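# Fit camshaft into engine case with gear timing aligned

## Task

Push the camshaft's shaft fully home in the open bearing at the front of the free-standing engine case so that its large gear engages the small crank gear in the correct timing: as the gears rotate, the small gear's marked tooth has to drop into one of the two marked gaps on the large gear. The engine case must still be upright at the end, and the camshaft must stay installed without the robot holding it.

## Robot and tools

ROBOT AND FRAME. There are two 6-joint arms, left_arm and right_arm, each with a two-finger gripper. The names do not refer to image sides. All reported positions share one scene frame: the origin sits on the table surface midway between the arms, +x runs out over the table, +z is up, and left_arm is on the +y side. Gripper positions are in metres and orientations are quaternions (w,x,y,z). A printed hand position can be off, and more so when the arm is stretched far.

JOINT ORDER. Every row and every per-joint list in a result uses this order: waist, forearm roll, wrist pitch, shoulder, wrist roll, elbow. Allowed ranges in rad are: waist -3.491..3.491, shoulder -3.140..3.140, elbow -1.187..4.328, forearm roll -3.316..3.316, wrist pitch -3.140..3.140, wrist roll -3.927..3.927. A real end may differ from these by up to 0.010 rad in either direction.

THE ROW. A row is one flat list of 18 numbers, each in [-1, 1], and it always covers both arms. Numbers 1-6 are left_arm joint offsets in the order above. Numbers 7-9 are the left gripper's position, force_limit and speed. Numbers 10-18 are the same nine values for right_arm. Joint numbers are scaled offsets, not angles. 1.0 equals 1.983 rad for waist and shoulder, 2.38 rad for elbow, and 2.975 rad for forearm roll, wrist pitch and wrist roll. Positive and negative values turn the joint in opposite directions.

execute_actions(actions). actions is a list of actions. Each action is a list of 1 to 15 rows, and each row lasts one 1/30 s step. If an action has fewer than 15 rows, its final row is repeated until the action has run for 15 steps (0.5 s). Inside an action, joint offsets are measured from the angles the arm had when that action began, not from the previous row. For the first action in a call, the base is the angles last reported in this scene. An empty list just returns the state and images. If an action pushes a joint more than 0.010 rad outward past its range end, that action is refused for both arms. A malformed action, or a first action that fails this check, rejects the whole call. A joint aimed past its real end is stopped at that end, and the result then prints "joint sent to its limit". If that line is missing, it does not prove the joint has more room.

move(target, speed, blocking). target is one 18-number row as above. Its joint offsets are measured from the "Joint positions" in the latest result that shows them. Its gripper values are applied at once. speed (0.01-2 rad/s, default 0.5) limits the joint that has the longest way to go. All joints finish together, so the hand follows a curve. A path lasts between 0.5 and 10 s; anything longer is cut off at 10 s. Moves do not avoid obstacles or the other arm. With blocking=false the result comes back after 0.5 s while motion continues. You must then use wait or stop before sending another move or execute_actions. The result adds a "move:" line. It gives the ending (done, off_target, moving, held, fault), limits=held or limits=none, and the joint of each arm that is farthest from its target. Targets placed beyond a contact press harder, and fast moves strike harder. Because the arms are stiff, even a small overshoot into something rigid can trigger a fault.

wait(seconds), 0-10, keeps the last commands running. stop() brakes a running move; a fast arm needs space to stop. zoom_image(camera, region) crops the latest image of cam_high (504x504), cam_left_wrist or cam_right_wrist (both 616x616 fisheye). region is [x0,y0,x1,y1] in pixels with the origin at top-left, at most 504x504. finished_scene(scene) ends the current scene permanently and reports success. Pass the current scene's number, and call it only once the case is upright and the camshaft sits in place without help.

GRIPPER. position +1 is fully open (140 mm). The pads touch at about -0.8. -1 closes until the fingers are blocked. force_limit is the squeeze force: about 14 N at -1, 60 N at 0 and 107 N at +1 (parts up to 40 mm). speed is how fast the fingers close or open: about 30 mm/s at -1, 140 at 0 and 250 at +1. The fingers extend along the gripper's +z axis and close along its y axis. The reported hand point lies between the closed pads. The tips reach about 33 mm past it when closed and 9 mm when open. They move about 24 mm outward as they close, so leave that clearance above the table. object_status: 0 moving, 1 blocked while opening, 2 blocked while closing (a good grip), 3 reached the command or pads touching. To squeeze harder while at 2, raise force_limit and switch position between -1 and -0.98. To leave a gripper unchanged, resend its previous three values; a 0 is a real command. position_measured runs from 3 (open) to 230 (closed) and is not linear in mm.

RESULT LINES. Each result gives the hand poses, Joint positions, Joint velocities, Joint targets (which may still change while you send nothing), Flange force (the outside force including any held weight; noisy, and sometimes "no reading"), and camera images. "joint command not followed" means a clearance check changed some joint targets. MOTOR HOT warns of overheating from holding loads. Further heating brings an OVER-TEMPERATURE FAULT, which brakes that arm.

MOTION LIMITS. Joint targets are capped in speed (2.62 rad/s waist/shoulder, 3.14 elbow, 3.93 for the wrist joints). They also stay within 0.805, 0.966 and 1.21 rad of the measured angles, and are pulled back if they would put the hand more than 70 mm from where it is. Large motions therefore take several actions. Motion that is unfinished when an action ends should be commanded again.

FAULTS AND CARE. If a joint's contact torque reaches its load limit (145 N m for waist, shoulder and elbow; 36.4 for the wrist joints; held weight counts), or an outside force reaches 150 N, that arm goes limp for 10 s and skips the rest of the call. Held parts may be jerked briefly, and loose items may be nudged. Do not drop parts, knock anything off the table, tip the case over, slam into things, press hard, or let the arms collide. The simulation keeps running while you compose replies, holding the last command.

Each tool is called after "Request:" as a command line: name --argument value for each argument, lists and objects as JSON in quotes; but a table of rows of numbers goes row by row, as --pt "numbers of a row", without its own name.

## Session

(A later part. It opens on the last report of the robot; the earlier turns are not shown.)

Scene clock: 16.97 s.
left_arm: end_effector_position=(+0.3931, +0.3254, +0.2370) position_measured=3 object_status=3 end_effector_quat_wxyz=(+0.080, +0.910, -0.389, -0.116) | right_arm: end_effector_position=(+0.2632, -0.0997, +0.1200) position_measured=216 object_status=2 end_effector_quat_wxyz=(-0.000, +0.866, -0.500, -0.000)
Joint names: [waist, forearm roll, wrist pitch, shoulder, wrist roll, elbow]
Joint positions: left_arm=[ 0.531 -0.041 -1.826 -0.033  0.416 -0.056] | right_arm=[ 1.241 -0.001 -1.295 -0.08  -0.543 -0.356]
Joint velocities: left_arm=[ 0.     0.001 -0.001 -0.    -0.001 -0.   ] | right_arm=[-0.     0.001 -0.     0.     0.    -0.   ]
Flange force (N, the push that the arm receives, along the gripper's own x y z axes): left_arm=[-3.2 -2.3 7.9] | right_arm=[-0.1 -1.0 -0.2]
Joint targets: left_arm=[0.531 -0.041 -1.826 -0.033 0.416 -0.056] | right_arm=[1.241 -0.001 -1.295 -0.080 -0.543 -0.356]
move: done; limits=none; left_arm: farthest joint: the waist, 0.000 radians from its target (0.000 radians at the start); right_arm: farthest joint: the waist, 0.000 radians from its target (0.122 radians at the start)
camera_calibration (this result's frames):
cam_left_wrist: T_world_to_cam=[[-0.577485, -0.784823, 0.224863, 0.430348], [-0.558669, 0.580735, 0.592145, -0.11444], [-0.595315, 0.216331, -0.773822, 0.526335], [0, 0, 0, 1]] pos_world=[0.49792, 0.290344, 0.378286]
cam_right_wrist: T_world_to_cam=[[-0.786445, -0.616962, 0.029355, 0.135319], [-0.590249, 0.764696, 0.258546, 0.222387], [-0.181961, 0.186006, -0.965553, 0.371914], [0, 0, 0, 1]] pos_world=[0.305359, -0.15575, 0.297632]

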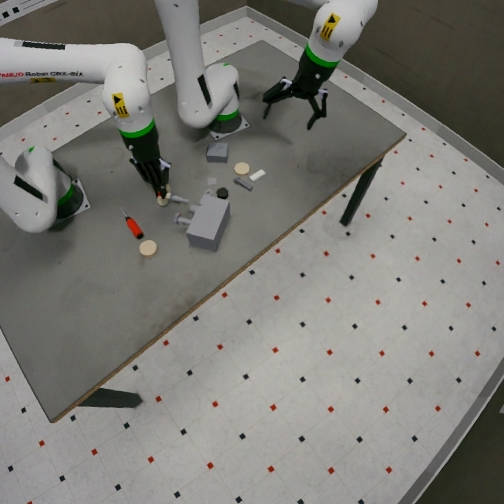

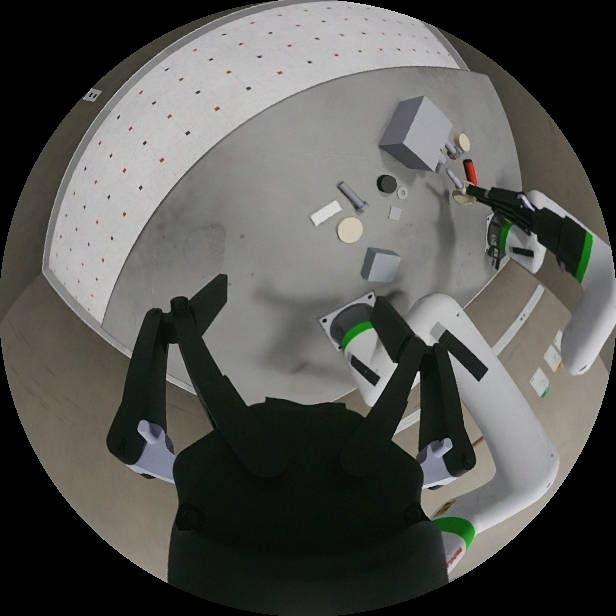

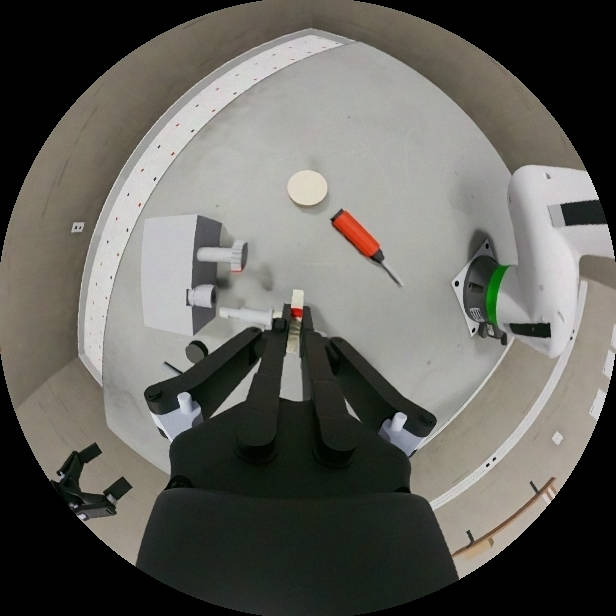

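Request:
move --target '[0,0,0,0,0,0,1,0,0,-0.0204,0,-0.0003,-0.005,0.0136,-0.0039,-1,0,-1]' --speed 0.05

Request:
zoom_image --camera "cam_right_wrist" --region '[170, 230, 330, 390]'

Request:
zoom_image --camera "cam_high" --region '[140, 160, 240, 260]'

Request:
zoom_image --camera "cam_left_wrist" --region '[400, 120, 500, 220]'

Scene clock: 18.30 s.
left_arm: end_effector_position=(+0.3931, +0.3254, +0.2370) position_measured=3 object_status=3 end_effector_quat_wxyz=(+0.080, +0.910, -0.389, -0.116) | right_arm: end_effector_position=(+0.2718, -0.1155, +0.1199) position_measured=216 object_status=2 end_effector_quat_wxyz=(+0.000, +0.866, -0.500, -0.000)
Joint names: [waist, forearm roll, wrist pitch, shoulder, wrist roll, elbow]
Joint positions: left_arm=[ 0.531 -0.041 -1.826 -0.033  0.416 -0.056] | right_arm=[ 1.2   -0.001 -1.296 -0.09  -0.503 -0.365]
Joint velocities: left_arm=[-0.    -0.    -0.003 -0.     0.    -0.   ] | right_arm=[ 0.     0.001 -0.001 -0.    -0.     0.   ]
Flange force (N, the push that the arm receives, along the gripper's own x y z axes): left_arm=[-3.6 -2.2 7.7] | right_arm=[1.9 -2.8 0.1]
Joint targets: left_arm=[0.531 -0.041 -1.826 -0.033 0.416 -0.056] | right_arm=[1.200 -0.001 -1.296 -0.090 -0.503 -0.365]
move: done; limits=none; left_arm: farthest joint: the waist, 0.000 radians from its target (0.000 radians at the start); right_arm: farthest joint: the waist, 0.000 radians from its target (0.040 radians at the start)
camera_calibration (this result's frames):
cam_left_wrist: T_world_to_cam=[[-0.577485, -0.784823, 0.224862, 0.430348], [-0.558669, 0.580735, 0.592145, -0.11444], [-0.595315, 0.216332, -0.773822, 0.526335], [0, 0, 0, 1]] pos_world=[0.49792, 0.290344, 0.378286]
cam_right_wrist: T_world_to_cam=[[-0.786436, -0.616963, 0.0295754, 0.132367], [-0.590226, 0.764744, 0.258457, 0.239537], [-0.182076, 0.185804, -0.96557, 0.376339], [0, 0, 0, 1]] pos_world=[0.314001, -0.171444, 0.297557]

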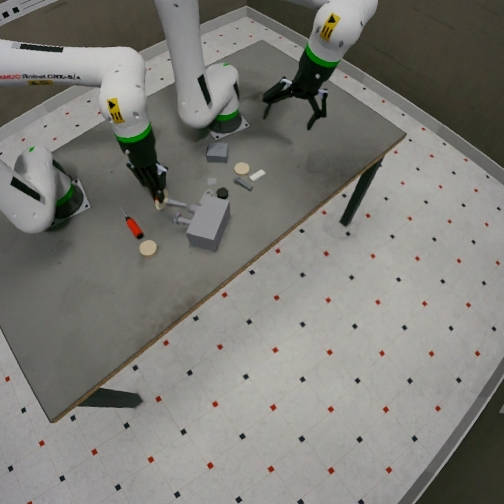

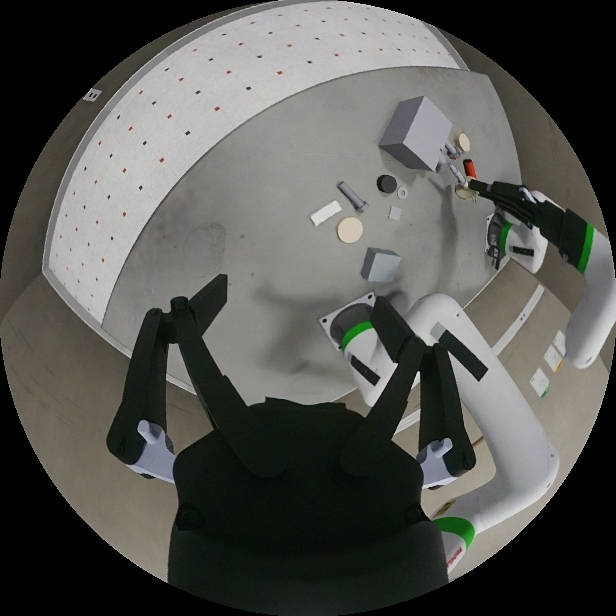

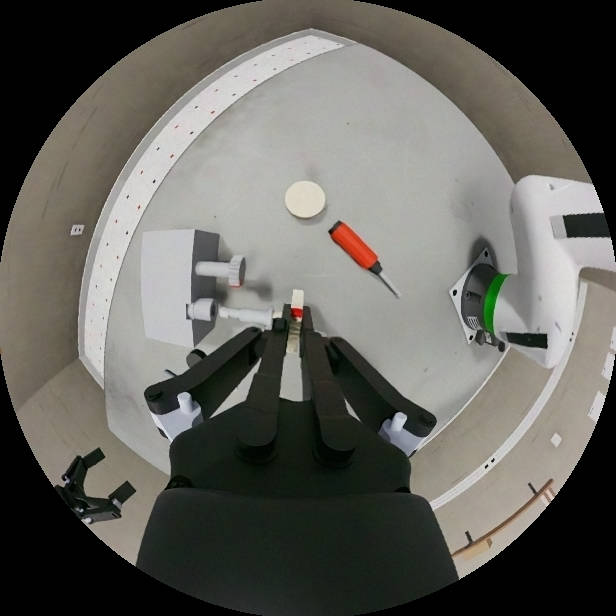

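Region (170, 230, 330, 390) of cam_right_wrist's 616x616 image, scaled by 3.150, with more detail than that image has.

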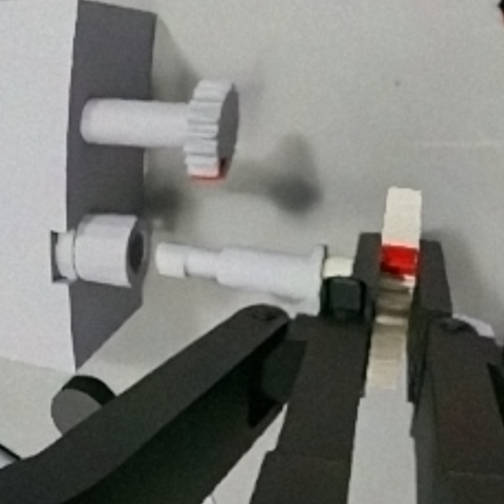

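Region (140, 160, 240, 260) of cam_high's 504x504 image, scaled by 5.040, with more detail than that image has.

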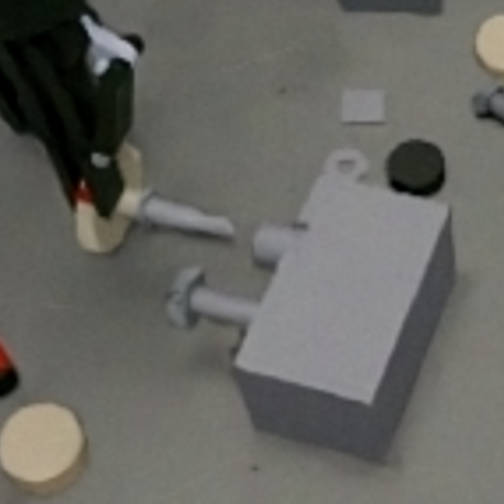

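Region (400, 120, 500, 220) of cam_left_wrist's 616x616 image, scaled by 5.040, with more detail than that image has.

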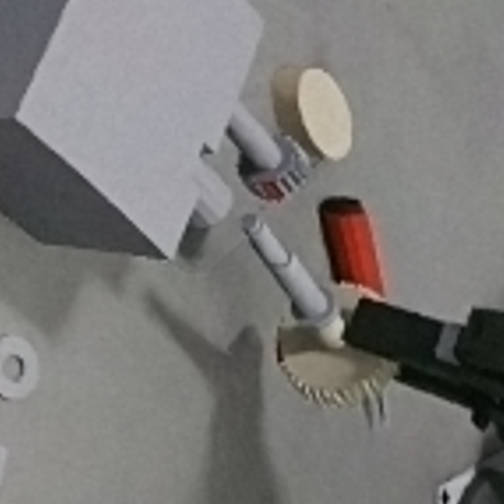

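Request:
move --target '[0,0,0,0,0,0,1,0,0,0.002,0,0.01,0.0048,-0.0013,-0.0085,-1,0,-1]' --speed 0.05

Request:
zoom_image --camera "cam_right_wrist" --region '[170, 230, 330, 390]'

Request:
zoom_image --camera "cam_high" --region '[140, 160, 240, 260]'

Request:
zoom_image --camera "cam_left_wrist" --region '[400, 120, 500, 220]'

Scene clock: 19.40 s.
left_arm: end_effector_position=(+0.3931, +0.3254, +0.2370) position_measured=3 object_status=3 end_effector_quat_wxyz=(+0.080, +0.910, -0.389, -0.116) | right_arm: end_effector_position=(+0.2709, -0.1141, +0.1079) position_measured=216 object_status=2 end_effector_quat_wxyz=(+0.000, +0.866, -0.500, -0.000)
Joint names: [waist, forearm roll, wrist pitch, shoulder, wrist roll, elbow]
Joint positions: left_arm=[ 0.531 -0.041 -1.826 -0.033  0.416 -0.056] | right_arm=[ 1.204 -0.001 -1.266 -0.08  -0.507 -0.385]
Joint velocities: left_arm=[ 0.002 -0.     0.    -0.001  0.001 -0.001] | right_arm=[-0.     0.001 -0.     0.    -0.     0.   ]
Flange force (N, the push that the arm receives, along the gripper's own x y z axes): left_arm=[-1.7 0.3 5.5] | right_arm=[0.5 -2.7 -0.1]
Joint targets: left_arm=[0.531 -0.041 -1.826 -0.033 0.416 -0.056] | right_arm=[1.204 -0.001 -1.266 -0.080 -0.507 -0.385]
move: done; limits=none; left_arm: farthest joint: the waist, 0.000 radians from its target (0.000 radians at the start); right_arm: farthest joint: the waist, 0.000 radians from its target (0.004 radians at the start)
camera_calibration (this result's frames):
cam_left_wrist: T_world_to_cam=[[-0.577485, -0.784823, 0.224863, 0.430348], [-0.558669, 0.580735, 0.592145, -0.11444], [-0.595315, 0.216332, -0.773822, 0.526335], [0, 0, 0, 1]] pos_world=[0.49792, 0.290344, 0.378286]
cam_right_wrist: T_world_to_cam=[[-0.786387, -0.617027, 0.0295668, 0.132864], [-0.59029, 0.764695, 0.258455, 0.241024], [-0.182083, 0.185793, -0.965571, 0.364405], [0, 0, 0, 1]] pos_world=[0.313109, -0.170033, 0.285637]

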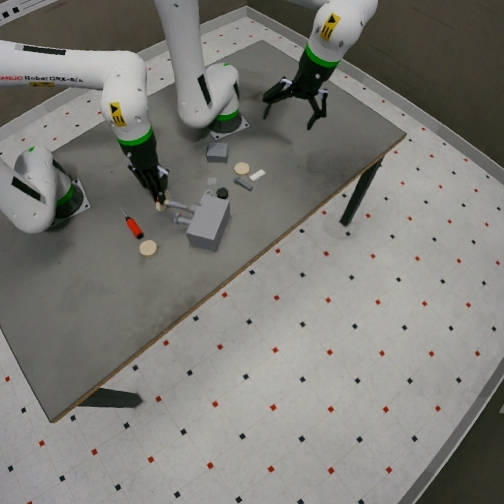

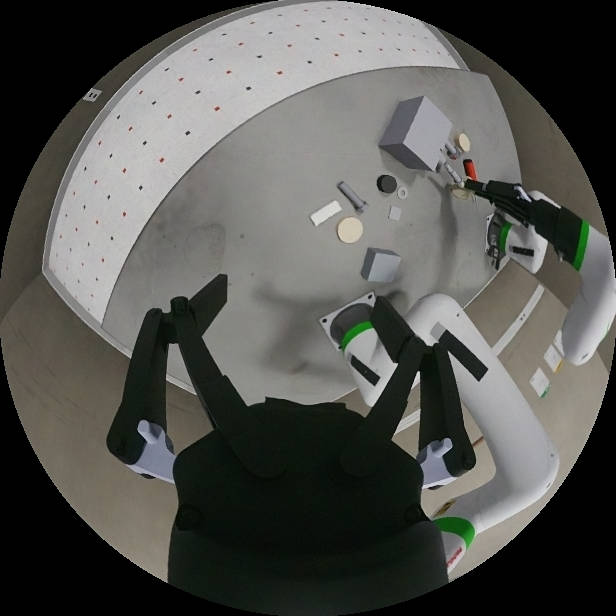

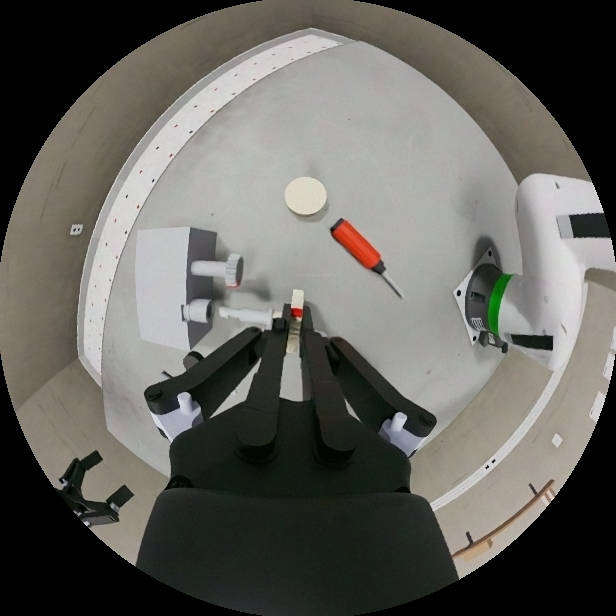

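Region (170, 230, 330, 390) of cam_right_wrist's 616x616 image, scaled by 3.150, with more detail than that image has.

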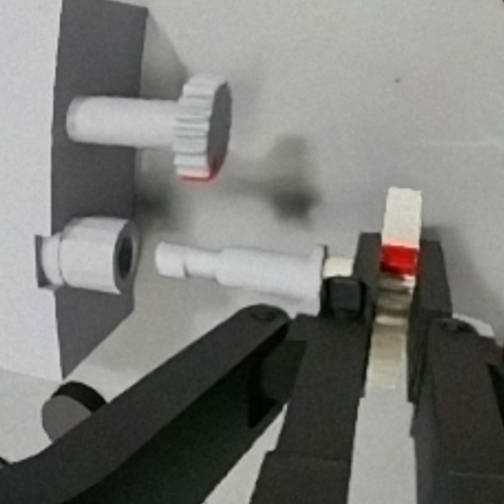

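Region (140, 160, 240, 260) of cam_high's 504x504 image, scaled by 5.040, with more detail than that image has.

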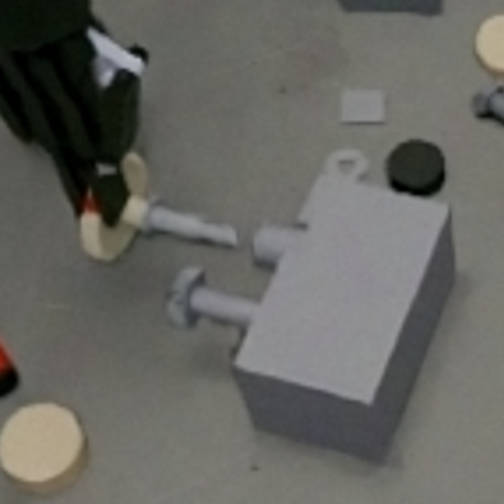

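Region (400, 120, 500, 220) of cam_left_wrist's 616x616 image, scaled by 5.040, with more detail than that image has.

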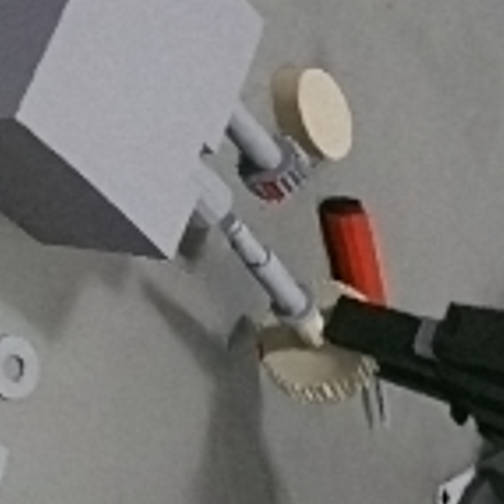

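Request:
move --target '[0,0,0,0,0,0,1,0,0,-0.0073,0,0.0033,0.017,0.0049,0.0101,-1,0,-1]' --speed 0.04

Request:
zoom_image --camera "cam_right_wrist" --region '[170, 230, 330, 390]'

Request:
zoom_image --camera "cam_left_wrist" --region '[400, 120, 500, 220]'

Scene clock: 20.73 s.
left_arm: end_effector_position=(+0.3931, +0.3254, +0.2370) position_measured=3 object_status=3 end_effector_quat_wxyz=(+0.080, +0.910, -0.389, -0.116) | right_arm: end_effector_position=(+0.2812, -0.1078, +0.1049) position_measured=216 object_status=2 end_effector_quat_wxyz=(-0.000, +0.866, -0.500, -0.000)
Joint names: [waist, forearm roll, wrist pitch, shoulder, wrist roll, elbow]
Joint positions: left_arm=[ 0.531 -0.041 -1.826 -0.033  0.416 -0.056] | right_arm=[ 1.19  -0.001 -1.256 -0.047 -0.492 -0.361]
Joint velocities: left_arm=[ 0.001  0.     0.001  0.    -0.001 -0.   ] | right_arm=[ 0.    -0.    -0.001  0.     0.     0.   ]
Flange force (N, the push that the arm receives, along the gripper's own x y z axes): left_arm=[-4.9 -0.5 6.6] | right_arm=[0.9 -2.5 0.3]
Joint targets: left_arm=[0.531 -0.041 -1.826 -0.033 0.416 -0.056] | right_arm=[1.190 -0.001 -1.256 -0.047 -0.492 -0.361]
move: done; limits=none; left_arm: farthest joint: the waist, 0.000 radians from its target (0.000 radians at the start); right_arm: farthest joint: the waist, 0.000 radians from its target (0.015 radians at the start)
camera_calibration (this result's frames):
cam_left_wrist: T_world_to_cam=[[-0.577485, -0.784823, 0.224862, 0.430348], [-0.558669, 0.580735, 0.592145, -0.11444], [-0.595315, 0.216332, -0.773822, 0.526335], [0, 0, 0, 1]] pos_world=[0.49792, 0.290344, 0.378286]
cam_right_wrist: T_world_to_cam=[[-0.78633, -0.617106, 0.0294269, 0.144901], [-0.590383, 0.764606, 0.258505, 0.243137], [-0.182025, 0.185897, -0.965562, 0.362135], [0, 0, 0, 1]] pos_world=[0.323402, -0.163805, 0.282548]

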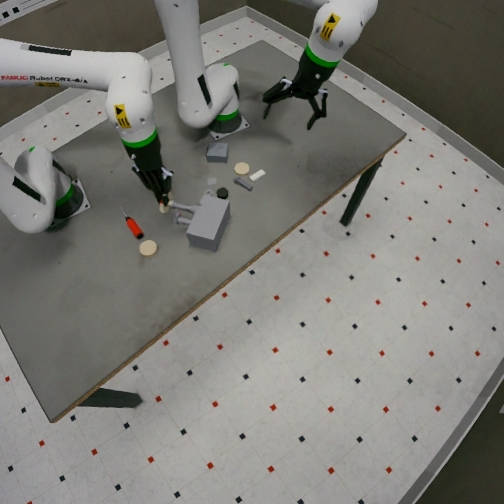

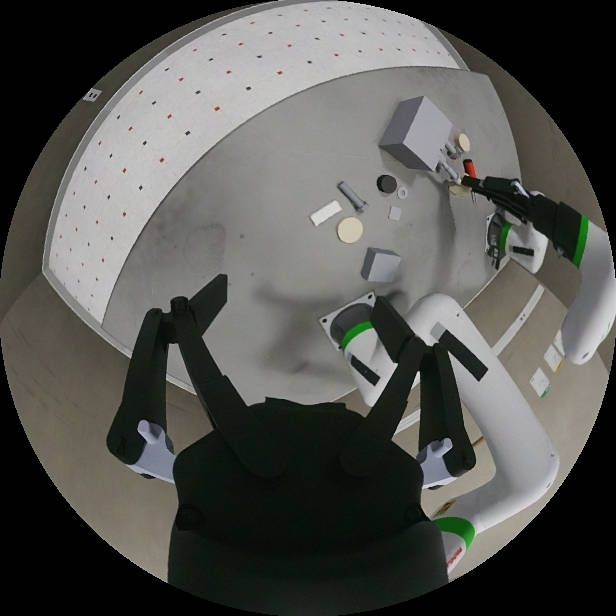

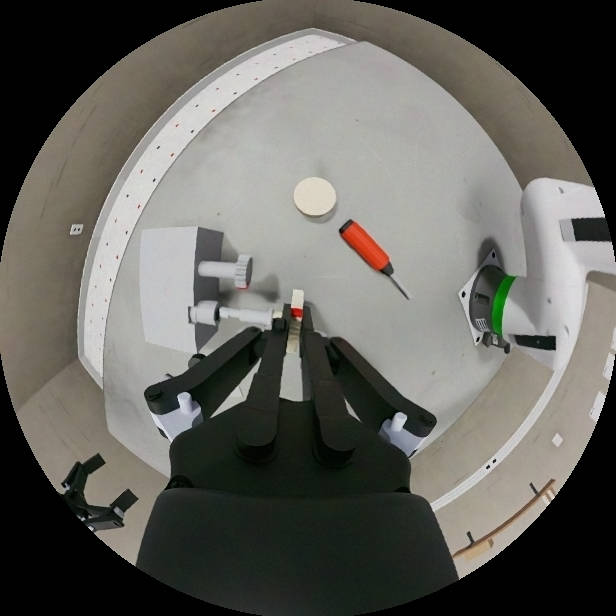

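Region (170, 230, 330, 390) of cam_right_wrist's 616x616 image, scaled by 3.150, with more detail than that image has.

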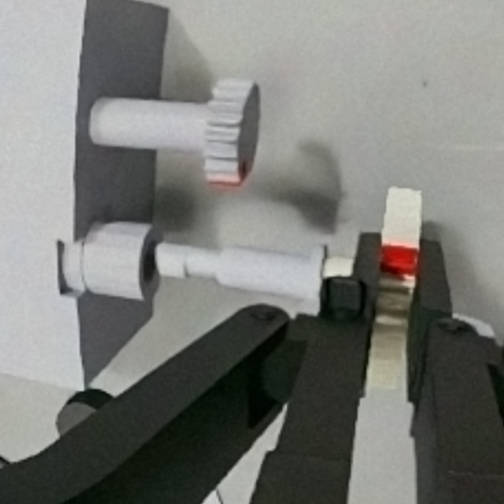

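Region (400, 120, 500, 220) of cam_left_wrist's 616x616 image, scaled by 5.040, with more detail than that image has.

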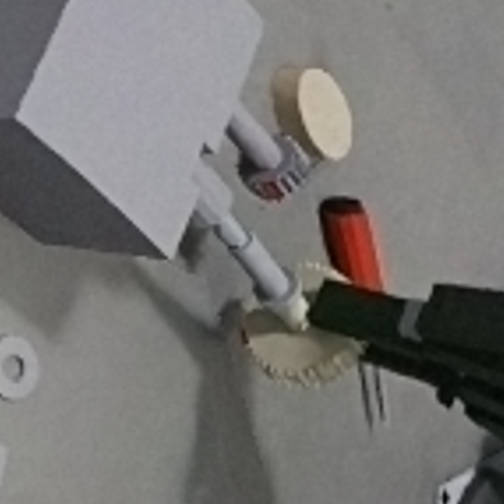

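Request:
move --target '[0,0,0,0,0,0,1,0,0,-0.0114,0,0.0004,0.0257,0.0076,0.021,-1,0,-1]' --speed 0.03

Request:
zoom_image --camera "cam_right_wrist" --region '[170, 230, 330, 390]'

Request:
zoom_image --camera "cam_left_wrist" --region '[400, 120, 500, 220]'

Scene clock: 22.83 s.
left_arm: end_effector_position=(+0.3931, +0.3254, +0.2370) position_measured=3 object_status=3 end_effector_quat_wxyz=(+0.080, +0.910, -0.389, -0.116) | right_arm: end_effector_position=(+0.2984, -0.0975, +0.1049) position_measured=216 object_status=2 end_effector_quat_wxyz=(-0.000, +0.866, -0.500, -0.000)
Joint names: [waist, forearm roll, wrist pitch, shoulder, wrist roll, elbow]
Joint positions: left_arm=[ 0.531 -0.041 -1.826 -0.033  0.416 -0.056] | right_arm=[ 1.167 -0.001 -1.255  0.004 -0.469 -0.311]
Joint velocities: left_arm=[-0.    -0.    -0.001 -0.    -0.    -0.001] | right_arm=[0.    0.001 0.002 0.    0.    0.   ]
Flange force (N, the push that the arm receives, along the gripper's own x y z axes): left_arm=[-2.8 0.7 10.8] | right_arm=[-2.4 4.0 -3.3]
Joint targets: left_arm=[0.531 -0.041 -1.826 -0.033 0.416 -0.056] | right_arm=[1.167 -0.001 -1.255 0.004 -0.469 -0.311]
move: done; limits=none; left_arm: farthest joint: the waist, 0.000 radians from its target (0.000 radians at the start); right_arm: farthest joint: the waist, 0.000 radians from its target (0.022 radians at the start)
camera_calibration (this result's frames):
cam_left_wrist: T_world_to_cam=[[-0.577485, -0.784823, 0.224863, 0.430348], [-0.558669, 0.580735, 0.592145, -0.11444], [-0.595315, 0.216331, -0.773822, 0.526335], [0, 0, 0, 1]] pos_world=[0.49792, 0.290344, 0.378286]
cam_right_wrist: T_world_to_cam=[[-0.786345, -0.617091, 0.0293146, 0.164759], [-0.590364, 0.764574, 0.258643, 0.245406], [-0.18202, 0.186076, -0.965528, 0.363389], [0, 0, 0, 1]] pos_world=[0.340581, -0.153578, 0.28256]

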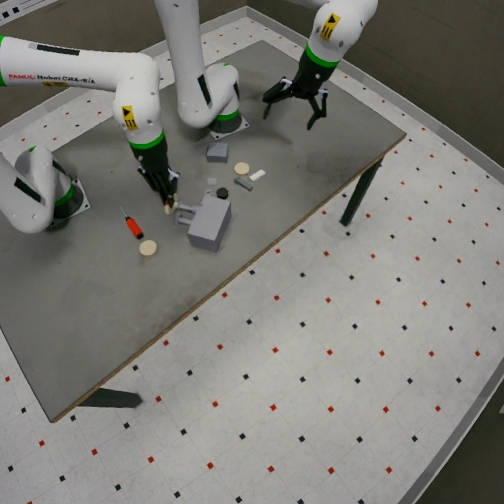

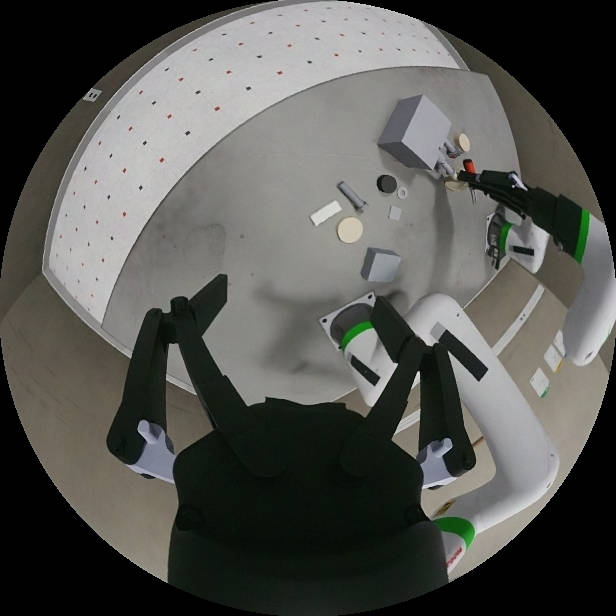

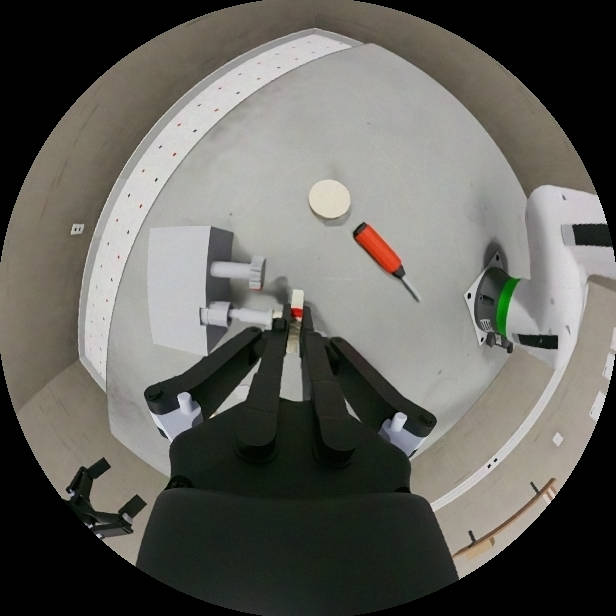

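Region (170, 230, 330, 390) of cam_right_wrist's 616x616 image, scaled by 3.150, with more detail than that image has.

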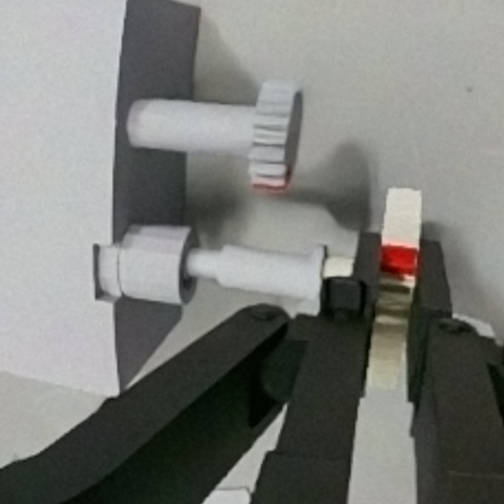

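Region (400, 120, 500, 220) of cam_left_wrist's 616x616 image, scaled by 5.040, with more detail than that image has.

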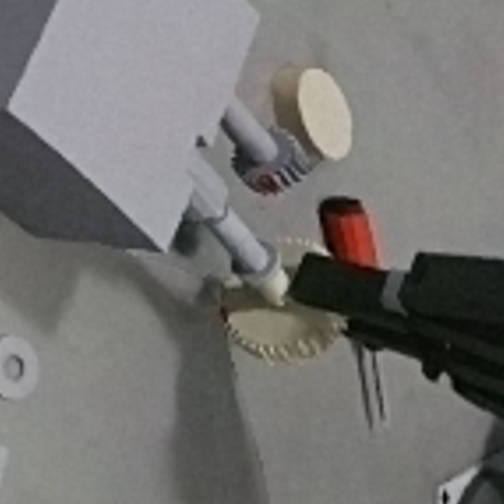

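Request:
move --target '[0,0,0,0,0,0,1,0,0,-0.004,0,-0.0012,-0.0055,0.0262,-0.0031,-1,0,-1]' --speed 0.04

Request:
move --target '[0,0,0,0,0,0,1,0,0,-0.0047,0,0,0.0129,0.0031,0.0108,-1,0,-1]' --speed 0.02

Request:
zoom_image --camera "cam_right_wrist" --region '[170, 230, 330, 390]'

Request:
zoom_image --camera "cam_left_wrist" --region '[400, 120, 500, 220]'

Scene clock: 25.27 s.
left_arm: end_effector_position=(+0.3931, +0.3254, +0.2370) position_measured=3 object_status=3 end_effector_quat_wxyz=(+0.080, +0.910, -0.389, -0.116) | right_arm: end_effector_position=(+0.2984, -0.1035, +0.1063) position_measured=216 object_status=2 end_effector_quat_wxyz=(-0.000, +0.883, -0.469, -0.000)
Joint names: [waist, forearm roll, wrist pitch, shoulder, wrist roll, elbow]
Joint positions: left_arm=[ 0.531 -0.041 -1.826 -0.033  0.416 -0.056] | right_arm=[ 1.159 -0.001 -1.258 -0.007 -0.391 -0.319]
Joint velocities: left_arm=[ 0.002 -0.001  0.     0.    -0.    -0.   ] | right_arm=[-0.    -0.002  0.001 -0.     0.     0.   ]
Flange force (N, the push that the arm receives, along the gripper's own x y z axes): left_arm=[-7.2 0.4 6.6] | right_arm=[0.7 -2.8 -0.5]
Joint targets: left_arm=[0.531 -0.041 -1.826 -0.033 0.416 -0.056] | right_arm=[1.159 -0.001 -1.258 -0.007 -0.391 -0.319]
move: done; limits=none; left_arm: farthest joint: the waist, 0.000 radians from its target (0.000 radians at the start); right_arm: farthest joint: the waist, 0.000 radians from its target (0.008 radians at the start)
camera_calibration (this result's frames):
cam_left_wrist: T_world_to_cam=[[-0.577485, -0.784824, 0.224862, 0.430348], [-0.558669, 0.580735, 0.592145, -0.11444], [-0.595315, 0.216331, -0.773822, 0.526335], [0, 0, 0, 1]] pos_world=[0.49792, 0.290344, 0.378286]
cam_right_wrist: T_world_to_cam=[[-0.741252, -0.670587, 0.0292986, 0.141979], [-0.642407, 0.721402, 0.258636, 0.260642], [-0.194574, 0.172893, -0.96553, 0.368264], [0, 0, 0, 1]] pos_world=[0.344335, -0.156488, 0.283999]

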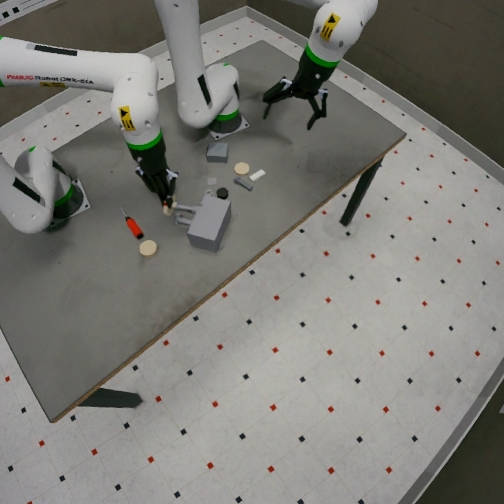

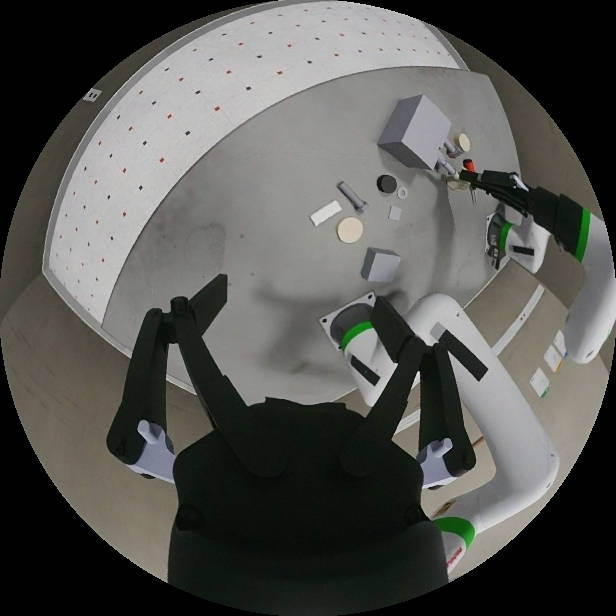

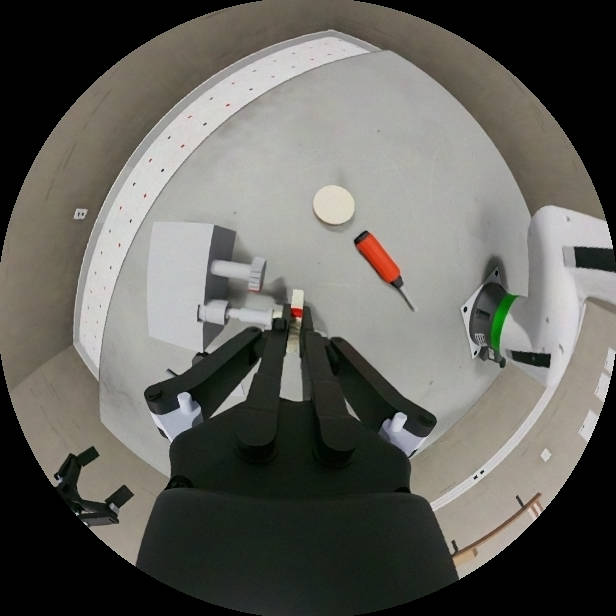

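Scene clock: 26.77 s.
left_arm: end_effector_position=(+0.3931, +0.3254, +0.2370) position_measured=3 object_status=3 end_effector_quat_wxyz=(+0.080, +0.910, -0.389, -0.116) | right_arm: end_effector_position=(+0.3067, -0.0979, +0.1063) position_measured=216 object_status=2 end_effector_quat_wxyz=(-0.000, +0.883, -0.469, -0.000)
Joint names: [waist, forearm roll, wrist pitch, shoulder, wrist roll, elbow]
Joint positions: left_arm=[ 0.531 -0.041 -1.826 -0.033  0.416 -0.056] | right_arm=[ 1.15  -0.001 -1.259  0.019 -0.382 -0.293]
Joint velocities: left_arm=[-0.     0.    -0.     0.    -0.001 -0.001] | right_arm=[-0.     0.     0.     0.    -0.001  0.   ]
Flange force (N, the push that the arm receives, along the gripper's own x y z axes): left_arm=[-8.5 -0.3 7.6] | right_arm=[1.3 0.6 -0.1]
Joint targets: left_arm=[0.531 -0.041 -1.826 -0.033 0.416 -0.056] | right_arm=[1.150 -0.001 -1.258 0.019 -0.382 -0.293]
move: done; limits=none; left_arm: farthest joint: the waist, 0.000 radians from its target (0.000 radians at the start); right_arm: farthest joint: the wrist pitch, 0.001 radians from its target (0.000 radians at the start)
camera_calibration (this result's frames):
cam_left_wrist: T_world_to_cam=[[-0.577485, -0.784824, 0.224862, 0.430348], [-0.558669, 0.580735, 0.592145, -0.11444], [-0.595315, 0.216331, -0.773822, 0.526335], [0, 0, 0, 1]] pos_world=[0.49792, 0.290344, 0.378286]
cam_right_wrist: T_world_to_cam=[[-0.741323, -0.670513, 0.0291999, 0.151996], [-0.642344, 0.721444, 0.258675, 0.261946], [-0.194511, 0.173005, -0.965523, 0.368893], [0, 0, 0, 1]] pos_world=[0.352691, -0.150885, 0.283978]

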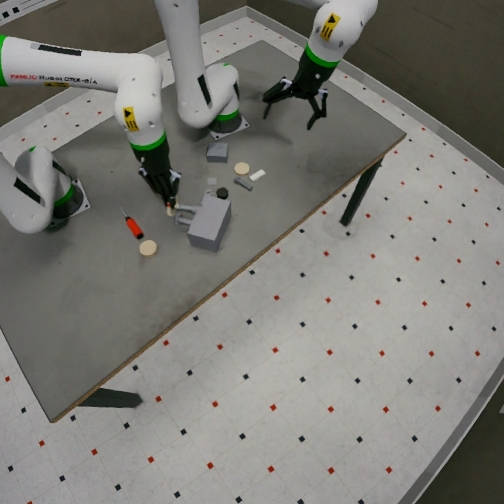

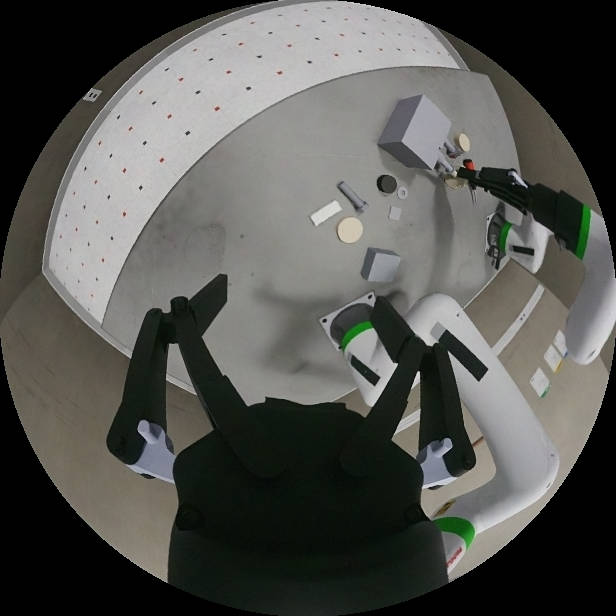

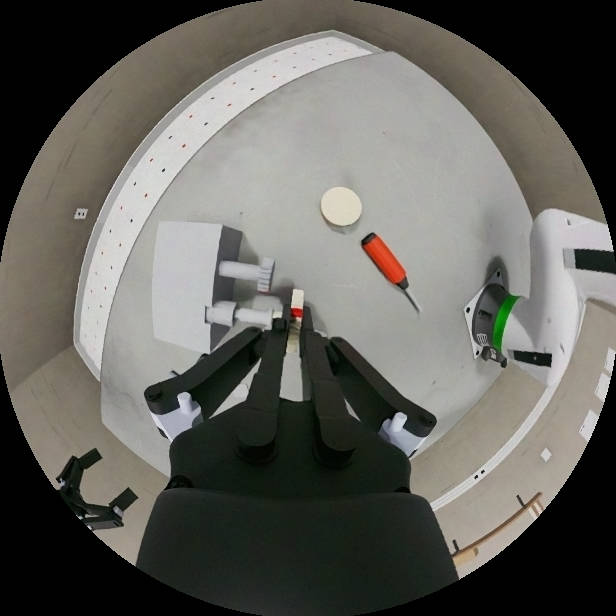

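Region (170, 230, 330, 390) of cam_right_wrist's 616x616 image, scaled by 3.150, with more detail than that image has.

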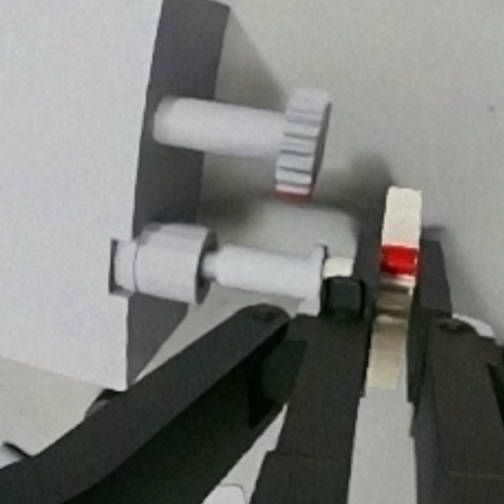

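Region (400, 120, 500, 220) of cam_left_wrist's 616x616 image, scaled by 5.040, with more detail than that image has.

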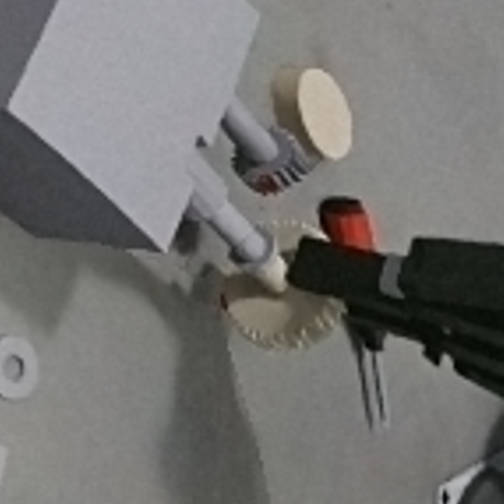

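Progress. 18 mm more.

Request:
move --target '[0,0,0,0,0,0,1,0,0,-0.0079,0,-0.0004,0.0227,0.0053,0.0197,-1,0,-1]' --speed 0.02

Request:
zoom_image --camera "cam_right_wrist" --region '[170, 230, 330, 390]'

Request:
zoom_image --camera "cam_left_wrist" --region '[400, 120, 500, 220]'

Scene clock: 29.60 s.
left_arm: end_effector_position=(+0.3931, +0.3254, +0.2370) position_measured=3 object_status=3 end_effector_quat_wxyz=(+0.080, +0.910, -0.389, -0.116) | right_arm: end_effector_position=(+0.3218, -0.0878, +0.1063) position_measured=216 object_status=2 end_effector_quat_wxyz=(-0.001, +0.883, -0.469, -0.000)
Joint names: [waist, forearm roll, wrist pitch, shoulder, wrist roll, elbow]
Joint positions: left_arm=[ 0.531 -0.041 -1.826 -0.033  0.416 -0.056] | right_arm=[ 1.134 -0.001 -1.26   0.064 -0.366 -0.246]
Joint velocities: left_arm=[ 0.001 -0.    -0.    -0.     0.    -0.   ] | right_arm=[ 0.    -0.003 -0.001  0.     0.001  0.   ]
Flange force (N, the push that the arm receives, along the gripper's own x y z axes): left_arm=[-5.5 2.6 10.1] | right_arm=[0.6 2.8 -3.2]
Joint targets: left_arm=[0.531 -0.041 -1.826 -0.033 0.416 -0.056] | right_arm=[1.134 -0.001 -1.260 0.064 -0.366 -0.246]
move: done; limits=none; left_arm: farthest joint: the waist, 0.000 radians from its target (0.000 radians at the start); right_arm: farthest joint: the wrist pitch, 0.001 radians from its target (0.002 radians at the start)
camera_calibration (this result's frames):
cam_left_wrist: T_world_to_cam=[[-0.577485, -0.784823, 0.224862, 0.430348], [-0.558669, 0.580735, 0.592145, -0.11444], [-0.595315, 0.216331, -0.773822, 0.526335], [0, 0, 0, 1]] pos_world=[0.49792, 0.290344, 0.378286]
cam_right_wrist: T_world_to_cam=[[-0.741276, -0.670598, 0.0284357, 0.170062], [-0.642526, 0.721221, 0.258847, 0.264327], [-0.19409, 0.173606, -0.9655, 0.369986], [0, 0, 0, 1]] pos_world=[0.367711, -0.140826, 0.283966]

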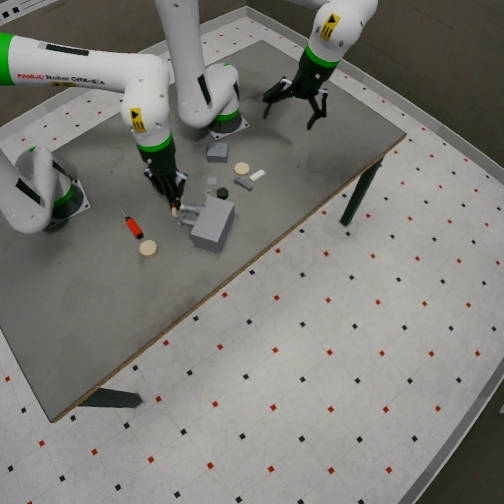

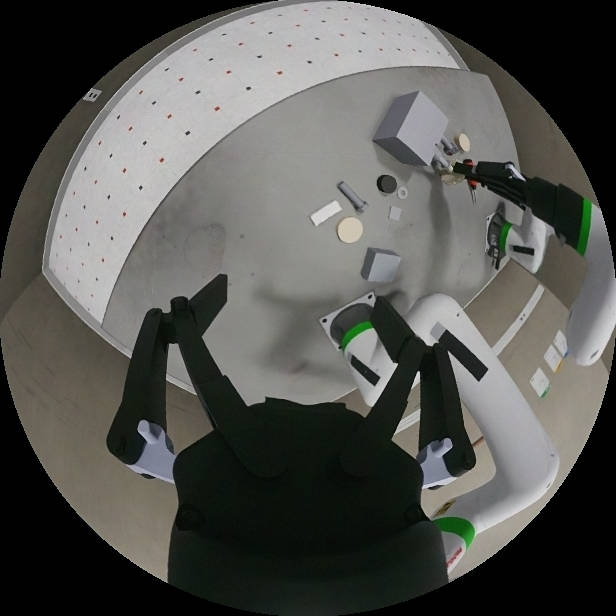

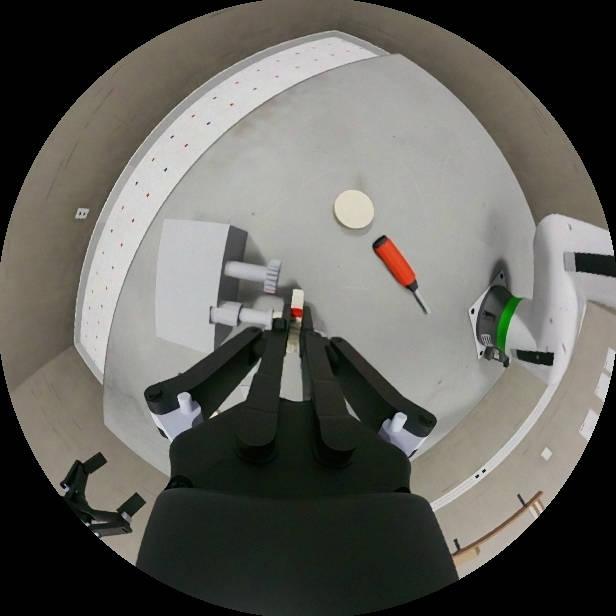

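Region (170, 230, 330, 390) of cam_right_wrist's 616x616 image, scaled by 3.150, with more detail than that image has.

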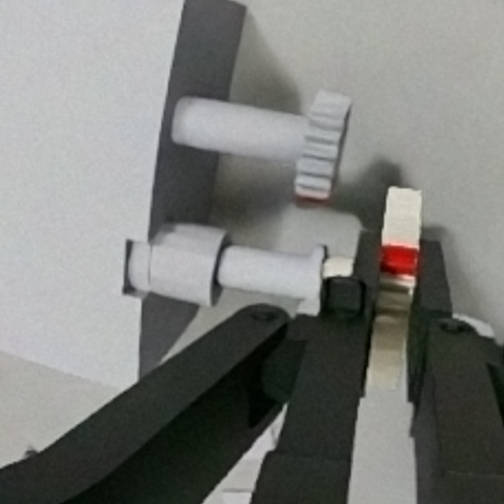

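Region (400, 120, 500, 220) of cam_left_wrist's 616x616 image, scaled by 5.040, with more detail than that image has.

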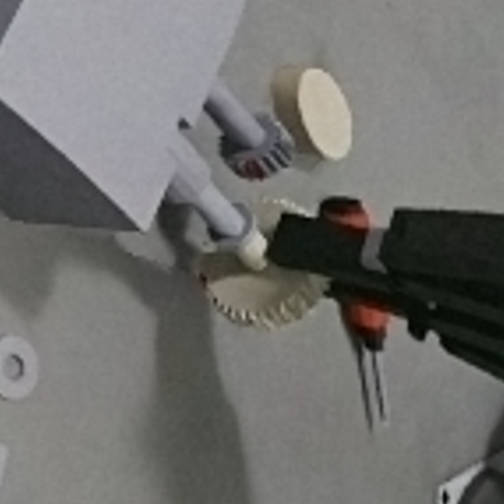

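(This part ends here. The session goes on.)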